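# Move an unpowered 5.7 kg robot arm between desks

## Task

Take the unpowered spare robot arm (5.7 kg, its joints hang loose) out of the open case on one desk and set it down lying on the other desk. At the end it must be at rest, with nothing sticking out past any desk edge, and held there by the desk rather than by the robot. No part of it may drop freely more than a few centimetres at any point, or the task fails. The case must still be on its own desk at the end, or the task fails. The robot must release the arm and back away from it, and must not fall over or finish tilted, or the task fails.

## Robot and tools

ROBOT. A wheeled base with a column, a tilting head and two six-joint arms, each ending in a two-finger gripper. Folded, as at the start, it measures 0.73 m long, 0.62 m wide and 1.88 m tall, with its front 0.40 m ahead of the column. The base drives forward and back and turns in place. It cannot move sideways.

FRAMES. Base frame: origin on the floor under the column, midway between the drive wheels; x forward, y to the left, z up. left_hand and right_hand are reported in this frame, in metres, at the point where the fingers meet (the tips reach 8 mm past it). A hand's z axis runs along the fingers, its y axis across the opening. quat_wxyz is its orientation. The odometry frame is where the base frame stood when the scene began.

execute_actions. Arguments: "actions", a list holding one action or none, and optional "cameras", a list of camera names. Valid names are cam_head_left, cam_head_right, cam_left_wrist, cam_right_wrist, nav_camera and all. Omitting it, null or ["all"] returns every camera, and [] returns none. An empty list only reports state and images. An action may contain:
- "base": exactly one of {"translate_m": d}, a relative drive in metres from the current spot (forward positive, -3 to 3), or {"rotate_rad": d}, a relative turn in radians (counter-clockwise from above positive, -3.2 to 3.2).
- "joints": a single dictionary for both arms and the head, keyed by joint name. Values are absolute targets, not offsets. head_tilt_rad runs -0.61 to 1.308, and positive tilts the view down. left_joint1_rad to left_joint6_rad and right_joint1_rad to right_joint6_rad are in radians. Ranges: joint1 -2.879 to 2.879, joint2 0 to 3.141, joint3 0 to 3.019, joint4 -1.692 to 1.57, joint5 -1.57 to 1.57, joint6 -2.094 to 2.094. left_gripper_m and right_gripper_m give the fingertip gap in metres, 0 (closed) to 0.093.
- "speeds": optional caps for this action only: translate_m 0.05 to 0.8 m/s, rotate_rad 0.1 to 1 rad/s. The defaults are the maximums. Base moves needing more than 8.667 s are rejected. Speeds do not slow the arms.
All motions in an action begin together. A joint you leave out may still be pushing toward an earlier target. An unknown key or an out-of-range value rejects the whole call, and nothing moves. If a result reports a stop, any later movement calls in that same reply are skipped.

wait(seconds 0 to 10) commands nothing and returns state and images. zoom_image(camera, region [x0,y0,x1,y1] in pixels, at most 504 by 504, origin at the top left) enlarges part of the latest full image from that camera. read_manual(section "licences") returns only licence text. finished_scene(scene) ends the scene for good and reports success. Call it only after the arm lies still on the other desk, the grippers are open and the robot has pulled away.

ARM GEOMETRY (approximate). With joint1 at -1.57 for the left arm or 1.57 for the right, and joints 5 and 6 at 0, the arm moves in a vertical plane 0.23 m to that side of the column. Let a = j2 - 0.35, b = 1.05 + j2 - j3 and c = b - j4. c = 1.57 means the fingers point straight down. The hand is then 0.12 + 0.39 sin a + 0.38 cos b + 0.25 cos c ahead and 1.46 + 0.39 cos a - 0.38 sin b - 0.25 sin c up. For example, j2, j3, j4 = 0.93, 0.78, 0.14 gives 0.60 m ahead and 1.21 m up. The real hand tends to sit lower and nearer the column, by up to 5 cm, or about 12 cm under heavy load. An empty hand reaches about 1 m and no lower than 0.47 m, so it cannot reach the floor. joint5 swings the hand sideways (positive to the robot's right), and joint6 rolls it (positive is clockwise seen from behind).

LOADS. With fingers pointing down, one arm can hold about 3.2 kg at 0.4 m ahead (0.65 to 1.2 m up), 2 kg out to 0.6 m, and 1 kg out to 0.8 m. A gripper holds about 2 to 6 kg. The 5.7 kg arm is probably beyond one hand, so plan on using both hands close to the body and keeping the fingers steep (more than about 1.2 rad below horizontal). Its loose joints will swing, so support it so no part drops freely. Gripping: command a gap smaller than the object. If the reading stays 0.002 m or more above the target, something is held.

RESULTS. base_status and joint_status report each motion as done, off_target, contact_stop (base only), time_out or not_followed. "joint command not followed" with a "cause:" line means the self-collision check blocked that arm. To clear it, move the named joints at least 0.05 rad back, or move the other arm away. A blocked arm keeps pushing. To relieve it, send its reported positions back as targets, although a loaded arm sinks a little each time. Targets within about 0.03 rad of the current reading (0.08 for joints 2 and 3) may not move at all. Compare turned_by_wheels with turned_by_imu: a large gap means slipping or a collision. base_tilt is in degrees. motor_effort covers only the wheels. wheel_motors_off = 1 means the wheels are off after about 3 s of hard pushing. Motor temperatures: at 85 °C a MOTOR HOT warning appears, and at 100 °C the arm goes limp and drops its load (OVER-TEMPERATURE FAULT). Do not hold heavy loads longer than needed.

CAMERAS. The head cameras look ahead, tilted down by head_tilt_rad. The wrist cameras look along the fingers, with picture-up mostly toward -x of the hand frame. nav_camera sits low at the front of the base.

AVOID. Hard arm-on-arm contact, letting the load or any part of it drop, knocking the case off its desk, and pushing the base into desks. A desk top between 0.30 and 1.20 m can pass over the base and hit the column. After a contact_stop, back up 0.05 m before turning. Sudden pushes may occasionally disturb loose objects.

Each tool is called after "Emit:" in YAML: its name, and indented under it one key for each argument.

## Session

Emit:
execute_actions:
  actions:
    - {"joints":{"head_tilt_rad":0.6}}

Scene clock: 0.73 s.
Motor temperatures (°C, as the motors report them): left_arm=[23 25 24 21 23 21] | right_arm=[22 24 22 23 21 25]
base_odometry: x=+0.000 y=+0.000 heading=+0.000 (m, m, rad; odometry frame)
turned_by_wheels: +0.000 (rad since the last result)
turned_by_imu: +0.000 (rad since the last result)
base_tilt: forward=+0.1 right=-0.3 (deg)
base_status: not commanded
joint_positions: head_tilt_rad=+0.618 left_joint1_rad=-1.585 left_joint2_rad=+0.890 left_joint3_rad=+0.393 left_joint4_rad=-0.912 left_joint5_rad=+0.000 left_joint6_rad=-0.078 left_gripper_m=+0.094 right_joint1_rad=+1.581 right_joint2_rad=+0.888 right_joint3_rad=+0.390 right_joint4_rad=-0.941 right_joint5_rad=-0.010 right_joint6_rad=-0.055 right_gripper_m=+0.094
joint_status: all done
wheel_motors_off: 0
motor_effort: left_wheel=+1(1) right_wheel=+1(1) (%)
left_hand: x=+0.1427 y=+0.2216 z=+1.2483 quat_wxyz=(+0.428, +0.029, -0.903, -0.013) (m; base frame)
right_hand: x=+0.1372 y=-0.2216 z=+1.2544 quat_wxyz=(+0.442, +0.027, -0.897, -0.019) (m; base frame)
pictures: cam_head_left, cam_head_right, cam_left_wrist, cam_right_wrist, nav_camera
Images, in order (width x height): cam_head_left 504x504, cam_head_right 504x504, cam_left_wrist 616x616, cam_right_wrist 616x616, nav_camera 504x504.

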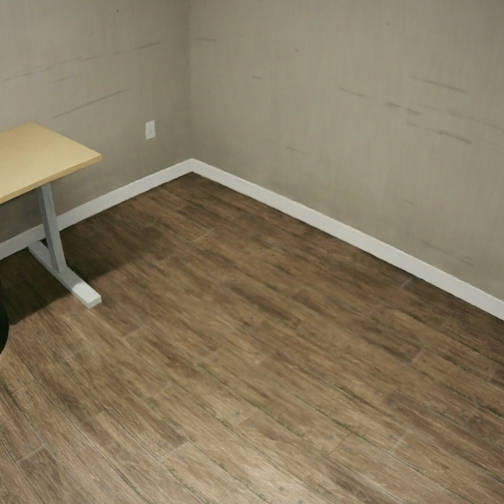

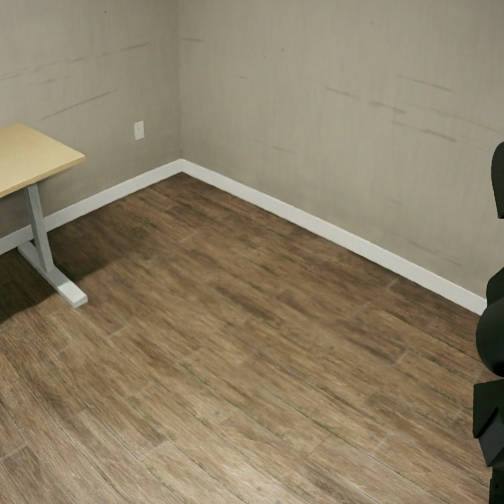

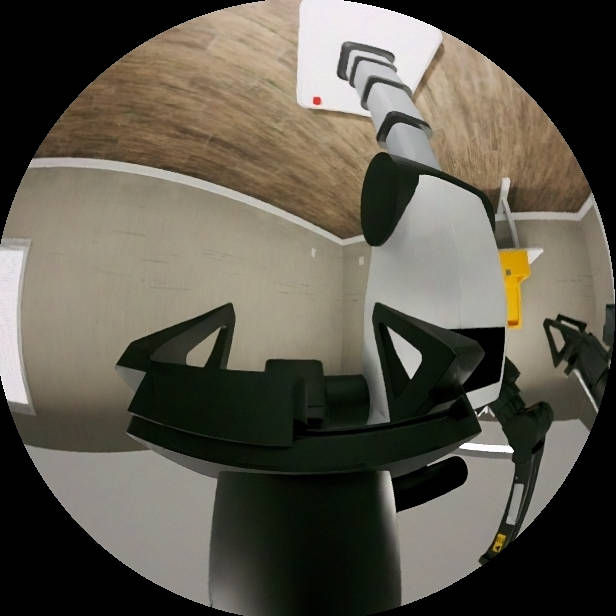

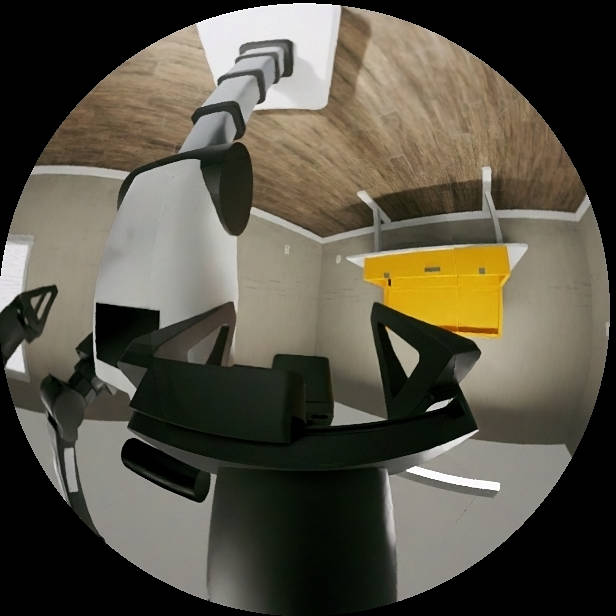

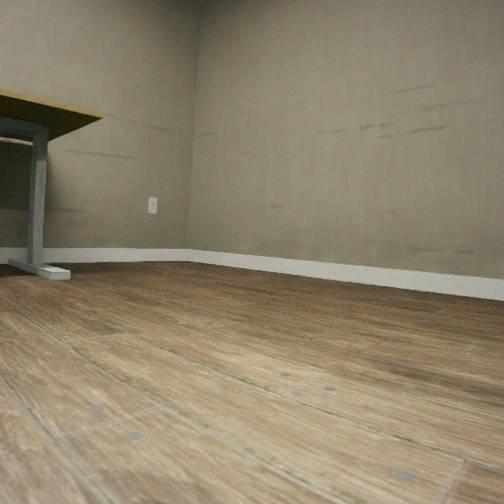

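Emit:
execute_actions:
  actions:
    - {"base":{"rotate_rad":-2.3},"joints":{"head_tilt_rad":0.7,"left_joint3_rad":0.85,"left_joint4_rad":-0.5,"right_joint3_rad":0.85,"right_joint4_rad":-0.5,"left_joint6_rad":1.5,"right_joint6_rad":-1.5}}

Scene clock: 6.10 s.
Motor temperatures (°C, as the motors report them): left_arm=[23 25 24 21 23 21] | right_arm=[22 25 22 23 21 25]
base_odometry: x=+0.000 y=+0.000 heading=-2.299 (m, m, rad; odometry frame)
turned_by_wheels: -2.299 (rad since the last result)
turned_by_imu: -2.324 (rad since the last result)
base_tilt: forward=+0.1 right=-0.3 (deg)
base_status: done
joint_positions: head_tilt_rad=+0.703 left_joint1_rad=-1.585 left_joint2_rad=+0.890 left_joint3_rad=+0.850 left_joint4_rad=-0.501 left_joint5_rad=+0.000 left_joint6_rad=+1.489 left_gripper_m=+0.094 right_joint1_rad=+1.581 right_joint2_rad=+0.883 right_joint3_rad=+0.849 right_joint4_rad=-0.498 right_joint5_rad=-0.010 right_joint6_rad=-1.492 right_gripper_m=+0.094
joint_status: all done
wheel_motors_off: 0
motor_effort: left_wheel=+3(36) right_wheel=-5(41) (%)
left_hand: x=+0.4962 y=+0.2185 z=+1.2015 quat_wxyz=(+0.002, -0.680, -0.733, +0.010) (m; base frame)
right_hand: x=+0.4981 y=-0.2193 z=+1.2038 quat_wxyz=(-0.003, +0.681, -0.732, -0.010) (m; base frame)
pictures: cam_head_left, cam_head_right, cam_left_wrist, cam_right_wrist, nav_camera
Images, in order (width x height): cam_head_left 504x504, cam_head_right 504x504, cam_left_wrist 616x616, cam_right_wrist 616x616, nav_camera 504x504.

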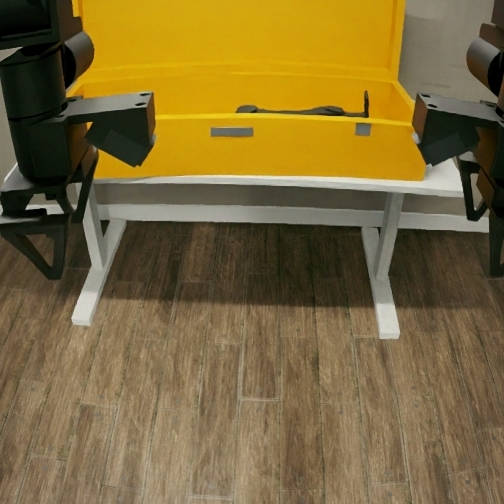

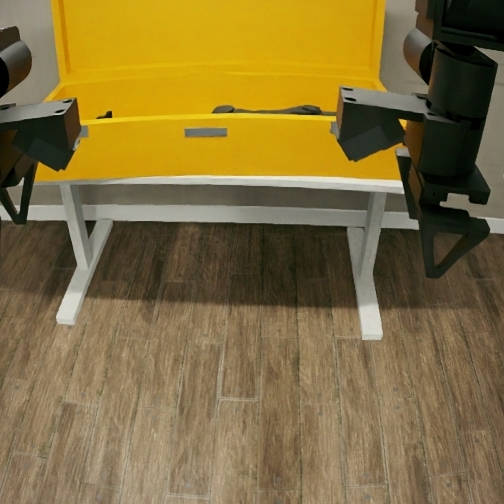

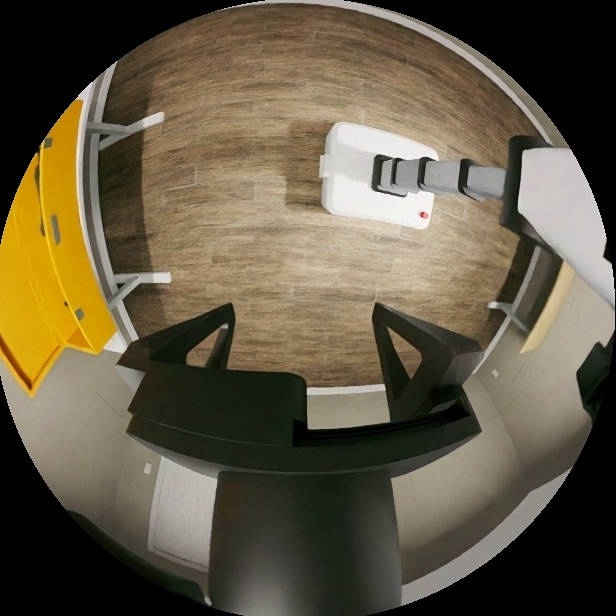

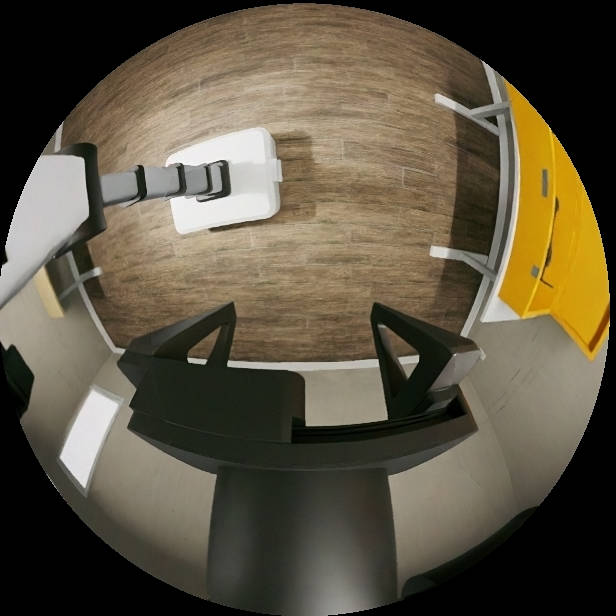

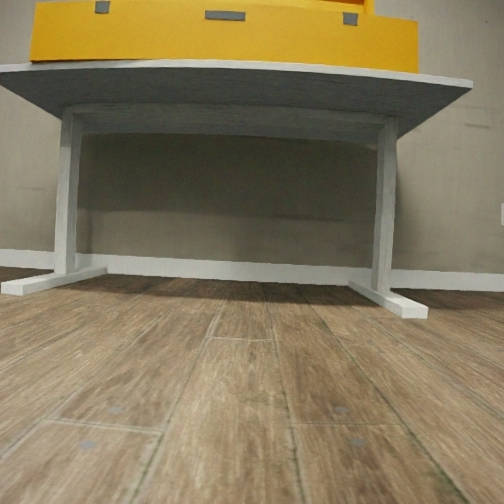

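Emit:
execute_actions:
  actions:
    - {"base":{"translate_m":0.9},"speeds":{"translate_m":0.4},"joints":{"head_tilt_rad":1.1}}
  cameras: ["cam_head_left","cam_left_wrist","cam_right_wrist"]

Scene clock: 12.40 s.
Motor temperatures (°C, as the motors report them): left_arm=[23 25 24 21 23 21] | right_arm=[22 25 23 23 21 25]
base_odometry: x=-0.599 y=-0.672 heading=-2.300 (m, m, rad; odometry frame)
turned_by_wheels: -0.001 (rad since the last result)
turned_by_imu: +0.002 (rad since the last result)
base_tilt: forward=+0.1 right=-0.3 (deg)
base_status: done
joint_positions: head_tilt_rad=+1.100 left_joint1_rad=-1.585 left_joint2_rad=+0.890 left_joint3_rad=+0.843 left_joint4_rad=-0.501 left_joint5_rad=+0.000 left_joint6_rad=+1.489 left_gripper_m=+0.094 right_joint1_rad=+1.581 right_joint2_rad=+0.883 right_joint3_rad=+0.842 right_joint4_rad=-0.498 right_joint5_rad=-0.010 right_joint6_rad=-1.492 right_gripper_m=+0.094
joint_status: all done
wheel_motors_off: 0
motor_effort: left_wheel=-1(47) right_wheel=+2(57) (%)
left_hand: x=+0.4922 y=+0.2185 z=+1.2003 quat_wxyz=(+0.005, -0.680, -0.733, +0.012) (m; base frame)
right_hand: x=+0.4941 y=-0.2193 z=+1.2026 quat_wxyz=(-0.001, +0.681, -0.732, -0.012) (m; base frame)
pictures: cam_head_left, cam_left_wrist, cam_right_wrist
Images, in order (width x height): cam_head_left 504x504, cam_left_wrist 616x616, cam_right_wrist 616x616.

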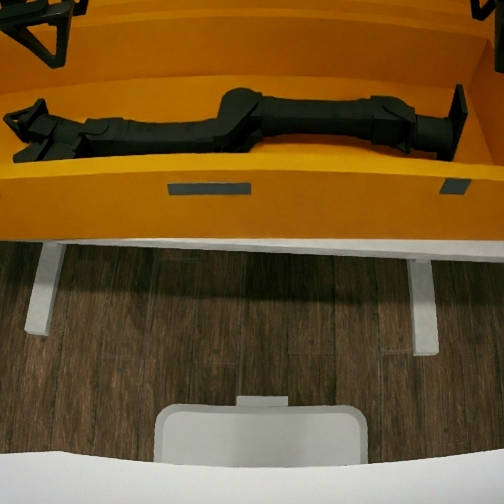

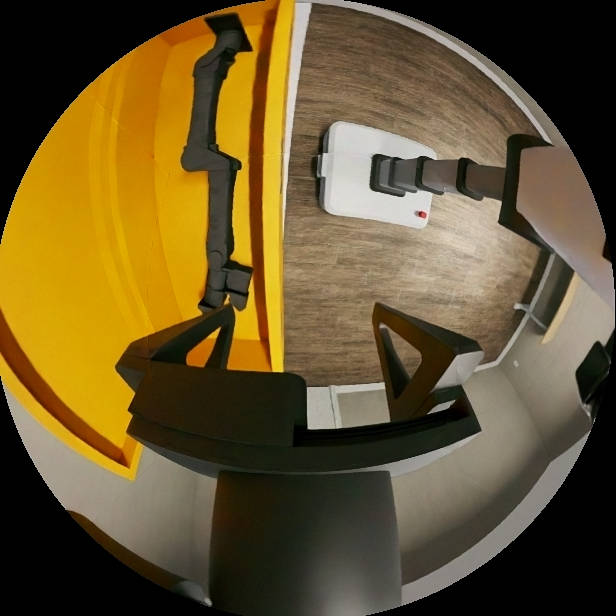

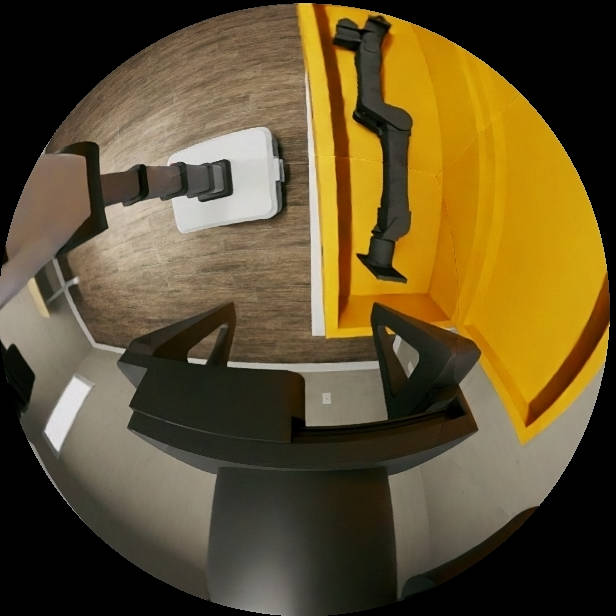

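Emit:
execute_actions:
  actions:
    - {"base":{"translate_m":0.22},"speeds":{"translate_m":0.2},"joints":{"left_joint1_rad":-1.62,"left_joint5_rad":-0.05}}
  cameras: []

Emit:
execute_actions:
  actions:
    - {"joints":{"left_joint2_rad":1.7,"left_joint3_rad":1.2,"left_joint4_rad":-0.03,"right_joint2_rad":1.7,"right_joint3_rad":1.2,"right_joint4_rad":-0.03}}
  cameras: ["cam_head_left","cam_left_wrist","cam_right_wrist"]

Scene clock: 18.37 s.
Motor temperatures (°C, as the motors report them): left_arm=[23 26 25 21 23 21] | right_arm=[22 25 23 23 21 25]
base_odometry: x=-0.746 y=-0.836 heading=-2.300 (m, m, rad; odometry frame)
turned_by_wheels: +0.000 (rad since the last result)
turned_by_imu: +0.001 (rad since the last result)
base_tilt: forward=+0.1 right=-0.3 (deg)
base_status: done
joint_positions: head_tilt_rad=+1.100 left_joint1_rad=-1.619 left_joint2_rad=+0.890 left_joint3_rad=+0.841 left_joint4_rad=-0.501 left_joint5_rad=-0.048 left_joint6_rad=+1.489 left_gripper_m=+0.094 right_joint1_rad=+1.581 right_joint2_rad=+0.884 right_joint3_rad=+0.841 right_joint4_rad=-0.498 right_joint5_rad=-0.010 right_joint6_rad=-1.493 right_gripper_m=+0.094
joint_status: all done
wheel_motors_off: 0
motor_effort: left_wheel=+0(27) right_wheel=+0(39) (%)
left_hand: x=+0.4913 y=+0.2120 z=+1.2004 quat_wxyz=(+0.011, -0.687, -0.727, +0.006) (m; base frame)
right_hand: x=+0.4934 y=-0.2193 z=+1.2022 quat_wxyz=(+0.000, +0.681, -0.732, -0.013) (m; base frame)
pictures: none
No camera images: the call's "cameras" was empty. Leave "cameras" out to get every camera's image.

Scene clock: 20.20 s.
Motor temperatures (°C, as the motors report them): left_arm=[23 26 25 21 23 21] | right_arm=[22 25 23 23 21 25]
base_odometry: x=-0.746 y=-0.836 heading=-2.300 (m, m, rad; odometry frame)
turned_by_wheels: +0.000 (rad since the last result)
turned_by_imu: +0.000 (rad since the last result)
base_tilt: forward=+0.0 right=-0.3 (deg)
base_status: not commanded
joint_positions: head_tilt_rad=+1.100 left_joint1_rad=-1.619 left_joint2_rad=+1.721 left_joint3_rad=+1.201 left_joint4_rad=-0.036 left_joint5_rad=-0.048 left_joint6_rad=+1.490 left_gripper_m=+0.094 right_joint1_rad=+1.581 right_joint2_rad=+1.695 right_joint3_rad=+1.202 right_joint4_rad=-0.034 right_joint5_rad=-0.010 right_joint6_rad=-1.494 right_gripper_m=+0.094
joint_status: all done
wheel_motors_off: 0
motor_effort: left_wheel=+0(3) right_wheel=+2(4) (%)
left_hand: x=+0.4942 y=+0.1994 z=+0.9039 quat_wxyz=(+0.014, -0.687, -0.726, +0.009) (m; base frame)
right_hand: x=+0.5102 y=-0.2166 z=+0.9133 quat_wxyz=(-0.005, +0.681, -0.732, -0.008) (m; base frame)
pictures: cam_head_left, cam_left_wrist, cam_right_wrist
Images, in order (width x height): cam_head_left 504x504, cam_left_wrist 616x616, cam_right_wrist 616x616.

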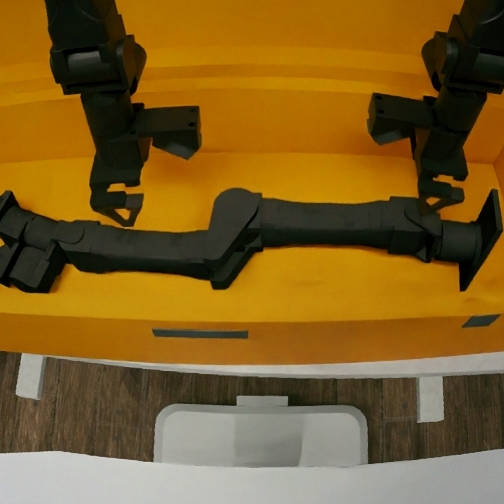

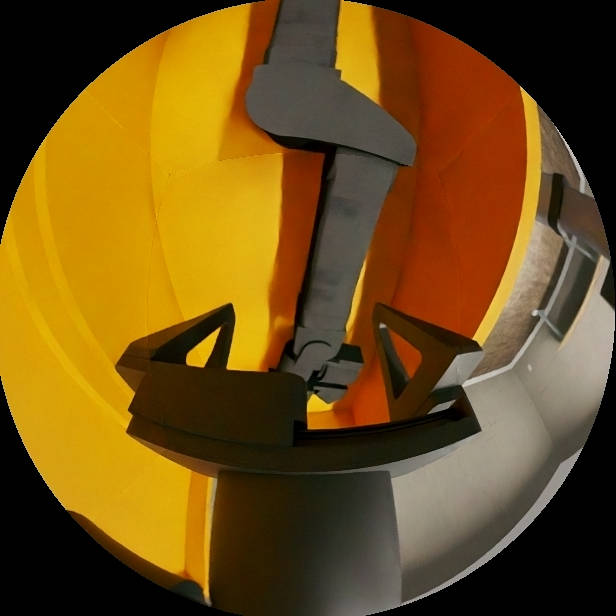

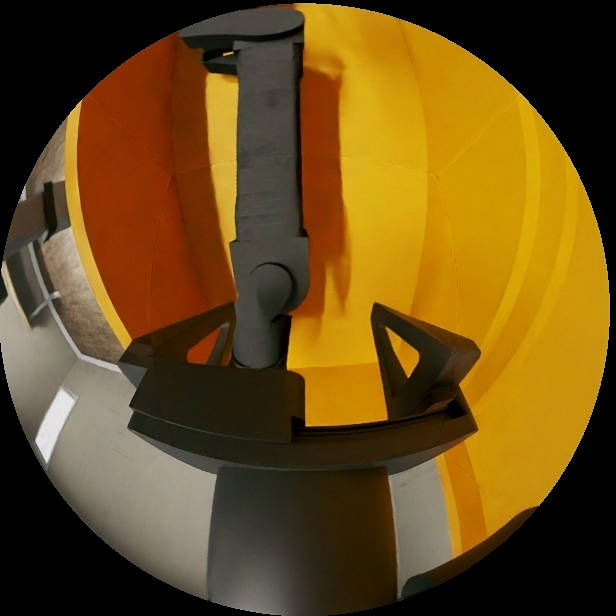

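Emit:
execute_actions:
  actions:
    - {"base":{"translate_m":-0.035},"joints":{"left_joint1_rad":-1.66,"left_joint5_rad":-0.08,"right_joint1_rad":1.645,"right_joint5_rad":-0.06}}
  cameras: []

Emit:
execute_actions:
  actions:
    - {"joints":{"left_joint2_rad":1.85,"left_joint3_rad":1.28,"left_joint4_rad":0.04,"right_joint2_rad":1.85,"right_joint3_rad":1.26,"right_joint4_rad":0.05}}
  cameras: ["cam_head_left","cam_left_wrist","cam_right_wrist"]

Scene clock: 23.67 s.
Motor temperatures (°C, as the motors report them): left_arm=[23 26 24 21 23 21] | right_arm=[22 25 23 23 21 25]
base_odometry: x=-0.723 y=-0.810 heading=-2.300 (m, m, rad; odometry frame)
turned_by_wheels: +0.000 (rad since the last result)
turned_by_imu: +0.001 (rad since the last result)
base_tilt: forward=+0.1 right=-0.3 (deg)
base_status: done
joint_positions: head_tilt_rad=+1.100 left_joint1_rad=-1.665 left_joint2_rad=+1.720 left_joint3_rad=+1.198 left_joint4_rad=-0.036 left_joint5_rad=-0.079 left_joint6_rad=+1.490 left_gripper_m=+0.094 right_joint1_rad=+1.653 right_joint2_rad=+1.696 right_joint3_rad=+1.196 right_joint4_rad=-0.034 right_joint5_rad=-0.058 right_joint6_rad=-1.494 right_gripper_m=+0.094
joint_status: all done
wheel_motors_off: 0
motor_effort: left_wheel=+0(27) right_wheel=+0(39) (%)
left_hand: x=+0.4924 y=+0.1736 z=+0.9061 quat_wxyz=(+0.011, -0.696, -0.718, +0.012) (m; base frame)
right_hand: x=+0.5041 y=-0.1596 z=+0.9156 quat_wxyz=(-0.039, +0.693, -0.718, -0.051) (m; base frame)
pictures: none
No camera images: the call's "cameras" was empty. Leave "cameras" out to get every camera's image.

Scene clock: 24.73 s.
Motor temperatures (°C, as the motors report them): left_arm=[23 26 24 21 23 21] | right_arm=[22 25 23 23 21 25]
base_odometry: x=-0.723 y=-0.810 heading=-2.300 (m, m, rad; odometry frame)
turned_by_wheels: +0.000 (rad since the last result)
turned_by_imu: +0.000 (rad since the last result)
base_tilt: forward=+0.1 right=-0.3 (deg)
base_status: not commanded
joint_positions: head_tilt_rad=+1.100 left_joint1_rad=-1.665 left_joint2_rad=+1.842 left_joint3_rad=+1.277 left_joint4_rad=+0.036 left_joint5_rad=-0.079 left_joint6_rad=+1.490 left_gripper_m=+0.094 right_joint1_rad=+1.652 right_joint2_rad=+1.833 right_joint3_rad=+1.274 right_joint4_rad=+0.063 right_joint5_rad=-0.058 right_joint6_rad=-1.498 right_gripper_m=+0.094
joint_status: all done
wheel_motors_off: 0
motor_effort: left_wheel=+0(2) right_wheel=+0(2) (%)
left_hand: x=+0.4893 y=+0.1700 z=+0.8596 quat_wxyz=(+0.001, -0.695, -0.719, +0.002) (m; base frame)
right_hand: x=+0.4990 y=-0.1565 z=+0.8641 quat_wxyz=(-0.054, +0.694, -0.717, -0.038) (m; base frame)
pictures: cam_head_left, cam_left_wrist, cam_right_wrist
Images, in order (width x height): cam_head_left 504x504, cam_left_wrist 616x616, cam_right_wrist 616x616.

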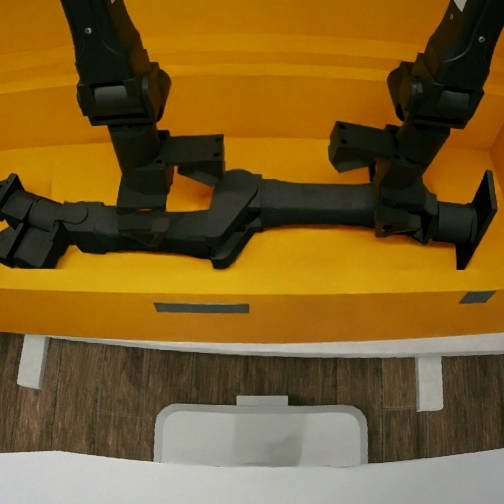

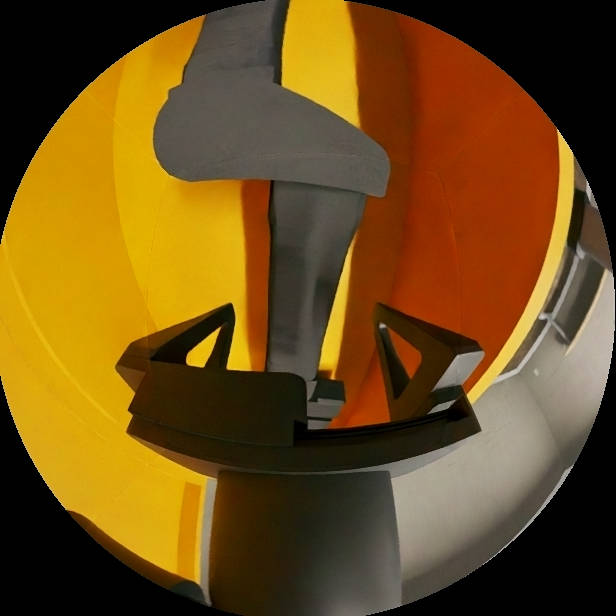

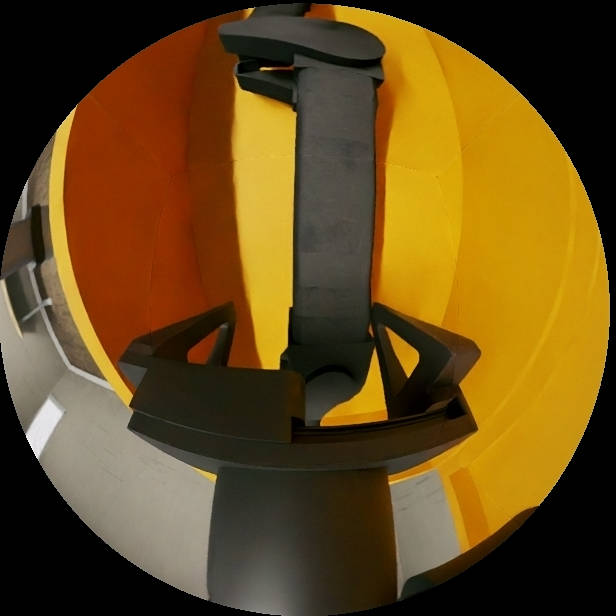

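Emit:
execute_actions:
  actions:
    - {"joints":{"left_joint1_rad":-1.61,"left_joint5_rad":-0.04,"right_joint1_rad":1.69,"right_joint5_rad":-0.09,"right_joint3_rad":1.33,"right_joint4_rad":0.02}}
  cameras: []

Emit:
execute_actions:
  actions:
    - {"joints":{"left_joint2_rad":1.98,"left_joint3_rad":1.37,"left_joint4_rad":0.07,"right_joint2_rad":2.0,"right_joint3_rad":1.43,"right_joint4_rad":0.05}}
  cameras: ["cam_head_left","cam_left_wrist","cam_right_wrist"]

Scene clock: 49.93 s.
Motor temperatures (°C, as the motors report them): left_arm=[23 27 24 21 23 21] | right_arm=[22 26 22 23 21 25]
base_odometry: x=-0.723 y=-0.810 heading=-2.300 (m, m, rad; odometry frame)
turned_by_wheels: +0.000 (rad since the last result)
turned_by_imu: +0.001 (rad since the last result)
base_tilt: forward=+0.1 right=-0.2 (deg)
base_status: not commanded
joint_positions: head_tilt_rad=+1.100 left_joint1_rad=-1.604 left_joint2_rad=+1.842 left_joint3_rad=+1.277 left_joint4_rad=+0.036 left_joint5_rad=-0.041 left_joint6_rad=+1.490 left_gripper_m=+0.094 right_joint1_rad=+1.693 right_joint2_rad=+1.841 right_joint3_rad=+1.333 right_joint4_rad=+0.030 right_joint5_rad=-0.088 right_joint6_rad=-1.498 right_gripper_m=+0.094
joint_status: all done
wheel_motors_off: 0
motor_effort: left_wheel=+0(0) right_wheel=+1(1) (%)
left_hand: x=+0.4902 y=+0.2074 z=+0.8576 quat_wxyz=(+0.006, -0.684, -0.729, -0.003) (m; base frame)
right_hand: x=+0.5212 y=-0.1200 z=+0.8650 quat_wxyz=(-0.082, +0.699, -0.708, -0.057) (m; base frame)
pictures: none
No camera images: the call's "cameras" was empty. Leave "cameras" out to get every camera's image.

Scene clock: 50.80 s.
Motor temperatures (°C, as the motors report them): left_arm=[23 27 24 21 23 21] | right_arm=[22 26 22 23 21 25]
base_odometry: x=-0.723 y=-0.810 heading=-2.300 (m, m, rad; odometry frame)
turned_by_wheels: +0.000 (rad since the last result)
turned_by_imu: +0.000 (rad since the last result)
base_tilt: forward=+0.0 right=-0.3 (deg)
base_status: not commanded
joint_positions: head_tilt_rad=+1.100 left_joint1_rad=-1.605 left_joint2_rad=+1.969 left_joint3_rad=+1.371 left_joint4_rad=+0.064 left_joint5_rad=-0.042 left_joint6_rad=+1.494 left_gripper_m=+0.094 right_joint1_rad=+1.694 right_joint2_rad=+1.985 right_joint3_rad=+1.436 right_joint4_rad=+0.054 right_joint5_rad=-0.087 right_joint6_rad=-1.498 right_gripper_m=+0.094
joint_status: all done
wheel_motors_off: 0
motor_effort: left_wheel=+0(2) right_wheel=+0(5) (%)
left_hand: x=+0.4771 y=+0.2061 z=+0.8097 quat_wxyz=(+0.008, -0.686, -0.728, -0.001) (m; base frame)
right_hand: x=+0.5012 y=-0.1151 z=+0.8098 quat_wxyz=(-0.076, +0.700, -0.708, -0.062) (m; base frame)
pictures: cam_head_left, cam_left_wrist, cam_right_wrist
Images, in order (width x height): cam_head_left 504x504, cam_left_wrist 616x616, cam_right_wrist 616x616.

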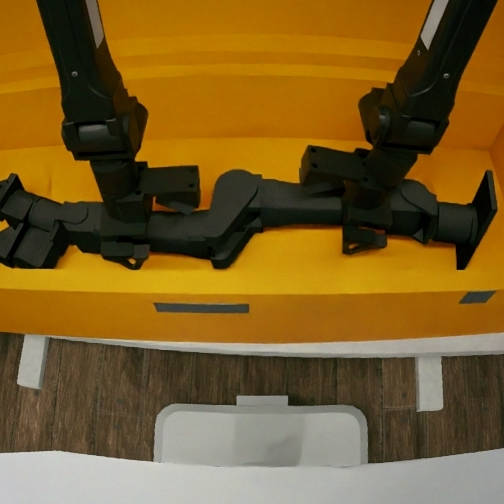

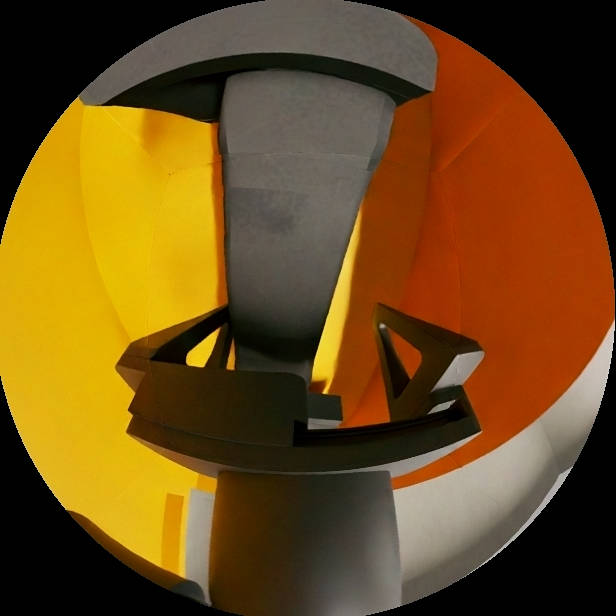

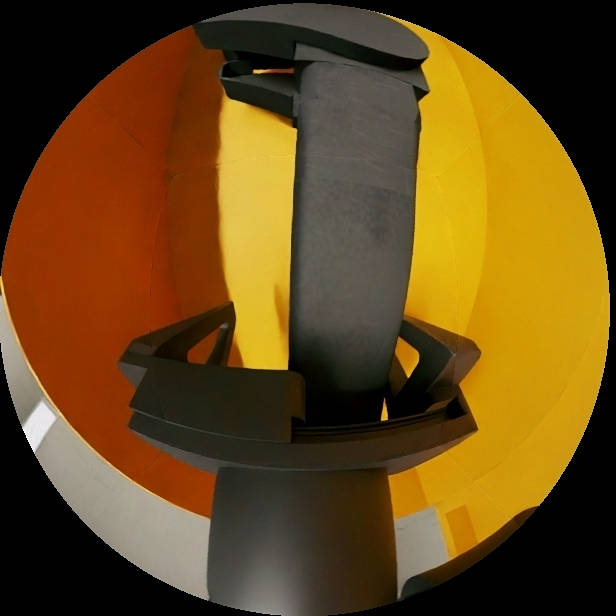

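Emit:
execute_actions:
  actions:
    - {"joints":{"left_joint2_rad":2.05,"left_joint3_rad":1.46,"right_joint1_rad":1.63,"right_joint5_rad":-0.05,"right_joint2_rad":2.07,"right_joint3_rad":1.53}}
  cameras: ["cam_head_left","cam_right_wrist"]

Emit:
execute_actions:
  actions:
    - {"joints":{"left_gripper_m":0.0,"right_gripper_m":0.0}}
  cameras: ["cam_head_left","cam_left_wrist","cam_right_wrist"]

Scene clock: 55.10 s.
Motor temperatures (°C, as the motors report them): left_arm=[23 27 24 21 23 21] | right_arm=[22 26 22 23 21 25]
base_odometry: x=-0.723 y=-0.810 heading=-2.300 (m, m, rad; odometry frame)
turned_by_wheels: +0.000 (rad since the last result)
turned_by_imu: +0.001 (rad since the last result)
base_tilt: forward=+0.1 right=-0.3 (deg)
base_status: not commanded
joint_positions: head_tilt_rad=+1.100 left_joint1_rad=-1.605 left_joint2_rad=+2.029 left_joint3_rad=+1.470 left_joint4_rad=+0.064 left_joint5_rad=-0.041 left_joint6_rad=+1.495 left_gripper_m=+0.094 right_joint1_rad=+1.661 right_joint2_rad=+2.001 right_joint3_rad=+1.544 right_joint4_rad=+0.050 right_joint5_rad=-0.056 right_joint6_rad=-1.500 right_gripper_m=+0.094
joint_status: all done
wheel_motors_off: 0
motor_effort: left_wheel=+0(2) right_wheel=+0(1) (%)
left_hand: x=+0.4992 y=+0.2050 z=+0.7859 quat_wxyz=(-0.006, -0.686, -0.728, -0.014) (m; base frame)
right_hand: x=+0.5591 y=-0.1430 z=+0.8023 quat_wxyz=(-0.088, +0.695, -0.714, -0.011) (m; base frame)
pictures: cam_head_left, cam_right_wrist
Images, in order (width x height): cam_head_left 504x504, cam_right_wrist 616x616.

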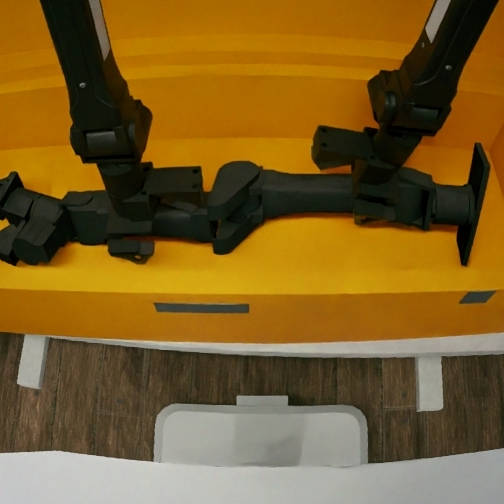

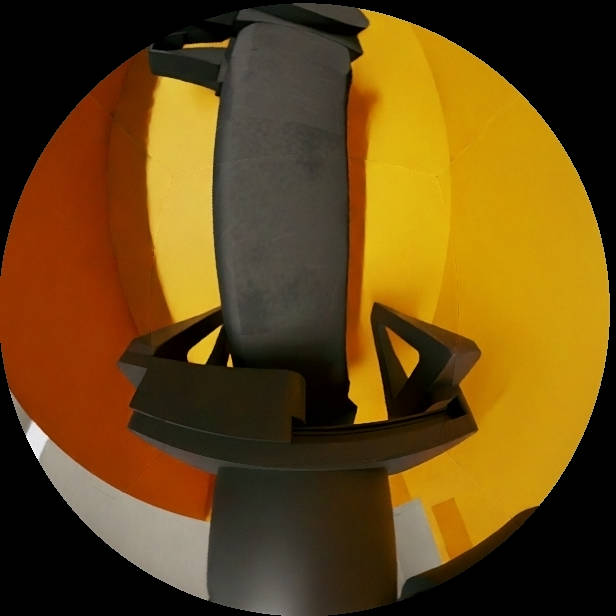

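Scene clock: 55.83 s.
Motor temperatures (°C, as the motors report them): left_arm=[23 27 24 21 23 21] | right_arm=[22 26 22 23 21 25]
base_odometry: x=-0.723 y=-0.810 heading=-2.300 (m, m, rad; odometry frame)
turned_by_wheels: +0.000 (rad since the last result)
turned_by_imu: +0.000 (rad since the last result)
base_tilt: forward=+0.1 right=-0.3 (deg)
base_status: not commanded
joint_positions: head_tilt_rad=+1.100 left_joint1_rad=-1.604 left_joint2_rad=+2.029 left_joint3_rad=+1.488 left_joint4_rad=+0.074 left_joint5_rad=-0.044 left_joint6_rad=+1.516 left_gripper_m=+0.061 right_joint1_rad=+1.665 right_joint2_rad=+1.994 right_joint3_rad=+1.529 right_joint4_rad=+0.049 right_joint5_rad=-0.045 right_joint6_rad=-1.542 right_gripper_m=+0.082
joint_status: left_gripper_m off_target (ended at +0.061, target +0.000); right_gripper_m off_target (ended at +0.082, target +0.000)
wheel_motors_off: 0
motor_effort: left_wheel=+1(1) right_wheel=-3(2) (%)
left_hand: x=+0.5129 y=+0.2055 z=+0.7860 quat_wxyz=(-0.016, -0.692, -0.721, -0.025) (m; base frame)
right_hand: x=+0.5542 y=-0.1422 z=+0.8047 quat_wxyz=(-0.083, +0.710, -0.699, -0.009) (m; base frame)
pictures: cam_head_left, cam_left_wrist, cam_right_wrist
Images, in order (width x height): cam_head_left 504x504, cam_left_wrist 616x616, cam_right_wrist 616x616.

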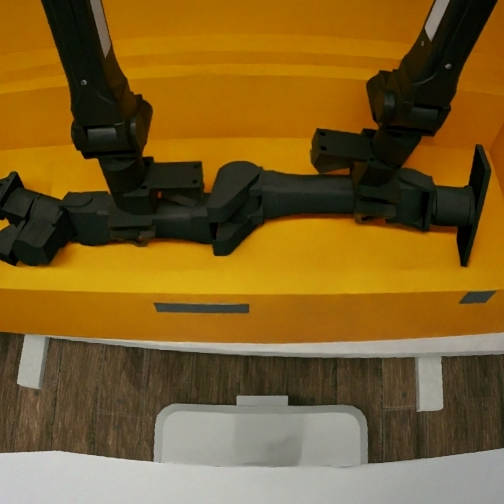

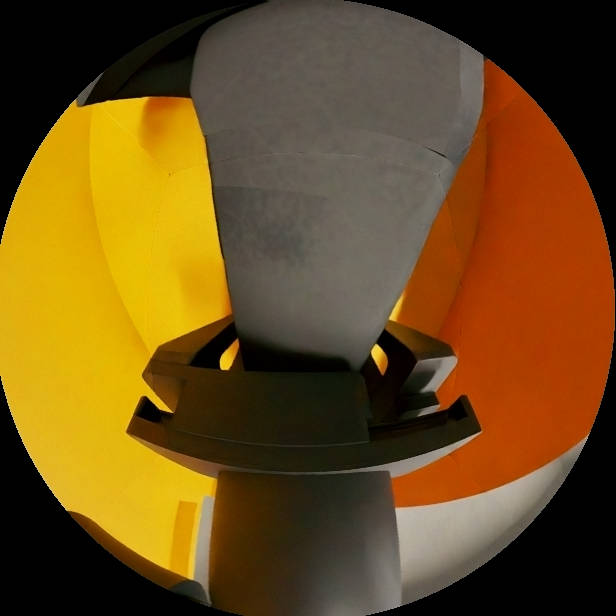

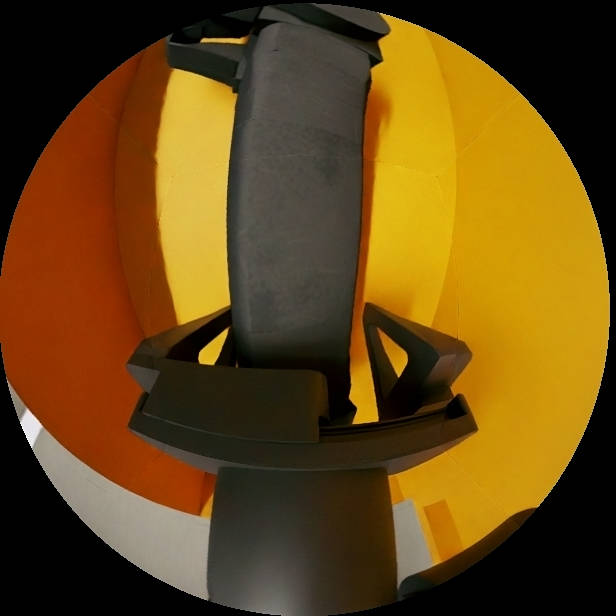

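Emit:
execute_actions:
  actions:
    - {"joints":{"right_gripper_m":0.093,"right_joint1_rad":1.70,"right_joint2_rad":2.04,"right_joint3_rad":1.47}}
  cameras: ["cam_right_wrist"]

Emit:
execute_actions:
  actions:
    - {"joints":{"right_joint2_rad":2.1}}
  cameras: []

Emit:
execute_actions:
  actions:
    - {"joints":{"right_gripper_m":0.0}}
  cameras: ["cam_head_left","cam_right_wrist"]

Scene clock: 59.00 s.
Motor temperatures (°C, as the motors report them): left_arm=[23 27 24 21 23 21] | right_arm=[22 26 22 23 21 25]
base_odometry: x=-0.723 y=-0.810 heading=-2.300 (m, m, rad; odometry frame)
turned_by_wheels: +0.000 (rad since the last result)
turned_by_imu: +0.001 (rad since the last result)
base_tilt: forward=+0.1 right=-0.3 (deg)
base_status: not commanded
joint_positions: head_tilt_rad=+1.100 left_joint1_rad=-1.605 left_joint2_rad=+2.029 left_joint3_rad=+1.485 left_joint4_rad=+0.075 left_joint5_rad=-0.047 left_joint6_rad=+1.527 left_gripper_m=+0.060 right_joint1_rad=+1.688 right_joint2_rad=+1.989 right_joint3_rad=+1.480 right_joint4_rad=+0.052 right_joint5_rad=-0.041 right_joint6_rad=-1.513 right_gripper_m=+0.093
joint_status: all done
wheel_motors_off: 0
motor_effort: left_wheel=-1(2) right_wheel=-1(2) (%)
left_hand: x=+0.5115 y=+0.2058 z=+0.7860 quat_wxyz=(-0.014, -0.697, -0.717, -0.025) (m; base frame)
right_hand: x=+0.5266 y=-0.1255 z=+0.8068 quat_wxyz=(-0.074, +0.705, -0.705, -0.030) (m; base frame)
pictures: cam_right_wrist
Images, in order (width x height): cam_right_wrist 616x616.

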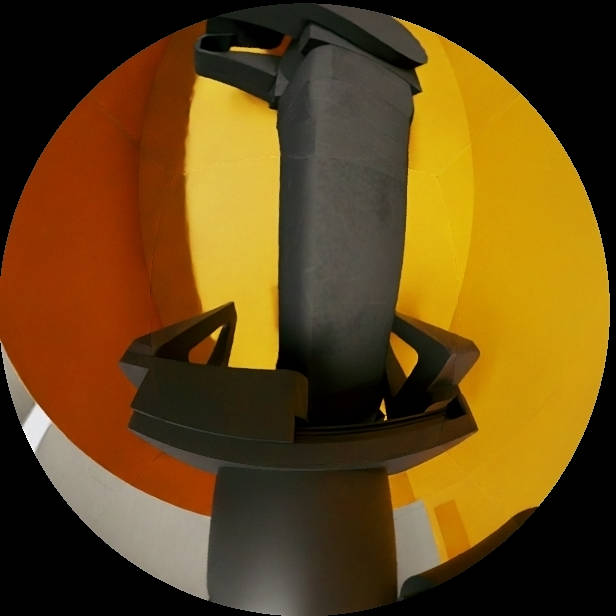

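Scene clock: 59.57 s.
Motor temperatures (°C, as the motors report them): left_arm=[23 27 24 21 23 21] | right_arm=[22 26 22 23 21 25]
base_odometry: x=-0.723 y=-0.810 heading=-2.300 (m, m, rad; odometry frame)
turned_by_wheels: +0.000 (rad since the last result)
turned_by_imu: +0.000 (rad since the last result)
base_tilt: forward=+0.0 right=-0.3 (deg)
base_status: not commanded
joint_positions: head_tilt_rad=+1.100 left_joint1_rad=-1.605 left_joint2_rad=+2.029 left_joint3_rad=+1.485 left_joint4_rad=+0.075 left_joint5_rad=-0.047 left_joint6_rad=+1.527 left_gripper_m=+0.060 right_joint1_rad=+1.688 right_joint2_rad=+1.992 right_joint3_rad=+1.481 right_joint4_rad=+0.052 right_joint5_rad=-0.041 right_joint6_rad=-1.513 right_gripper_m=+0.093
joint_status: all done
wheel_motors_off: 0
motor_effort: left_wheel=-2(2) right_wheel=-2(2) (%)
left_hand: x=+0.5115 y=+0.2058 z=+0.7860 quat_wxyz=(-0.014, -0.697, -0.717, -0.025) (m; base frame)
right_hand: x=+0.5253 y=-0.1254 z=+0.8057 quat_wxyz=(-0.073, +0.705, -0.705, -0.031) (m; base frame)
pictures: none
No camera images: the call's "cameras" was empty. Leave "cameras" out to get every camera's image.

Scene clock: 60.27 s.
Motor temperatures (°C, as the motors report them): left_arm=[23 27 24 21 23 21] | right_arm=[22 26 22 23 21 25]
base_odometry: x=-0.723 y=-0.810 heading=-2.300 (m, m, rad; odometry frame)
turned_by_wheels: +0.000 (rad since the last result)
turned_by_imu: +0.000 (rad since the last result)
base_tilt: forward=+0.0 right=-0.2 (deg)
base_status: not commanded
joint_positions: head_tilt_rad=+1.100 left_joint1_rad=-1.605 left_joint2_rad=+2.029 left_joint3_rad=+1.485 left_joint4_rad=+0.076 left_joint5_rad=-0.048 left_joint6_rad=+1.527 left_gripper_m=+0.060 right_joint1_rad=+1.688 right_joint2_rad=+1.990 right_joint3_rad=+1.502 right_joint4_rad=+0.058 right_joint5_rad=-0.039 right_joint6_rad=-1.518 right_gripper_m=+0.060
joint_status: right_gripper_m off_target (ended at +0.060, target +0.000)
wheel_motors_off: 0
motor_effort: left_wheel=-2(3) right_wheel=-2(3) (%)
left_hand: x=+0.5116 y=+0.2060 z=+0.7860 quat_wxyz=(-0.013, -0.696, -0.717, -0.026) (m; base frame)
right_hand: x=+0.5406 y=-0.1250 z=+0.8069 quat_wxyz=(-0.083, +0.706, -0.703, -0.020) (m; base frame)
pictures: cam_head_left, cam_right_wrist
Images, in order (width x height): cam_head_left 504x504, cam_right_wrist 616x616.

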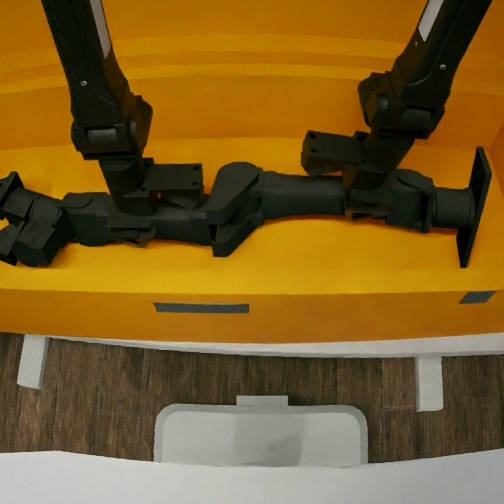

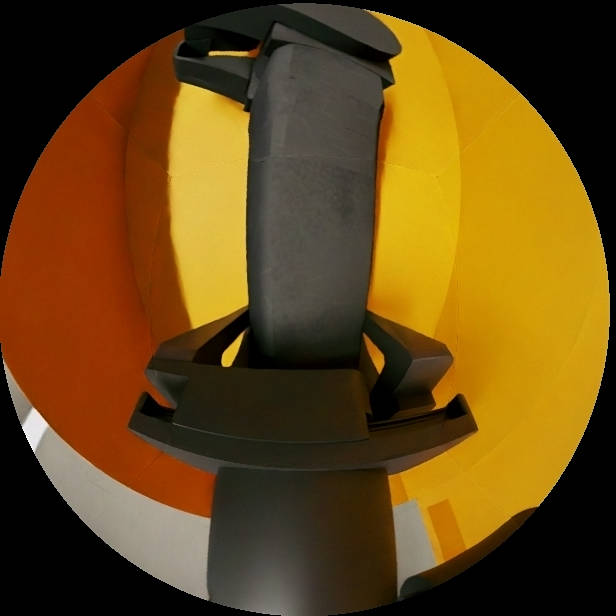

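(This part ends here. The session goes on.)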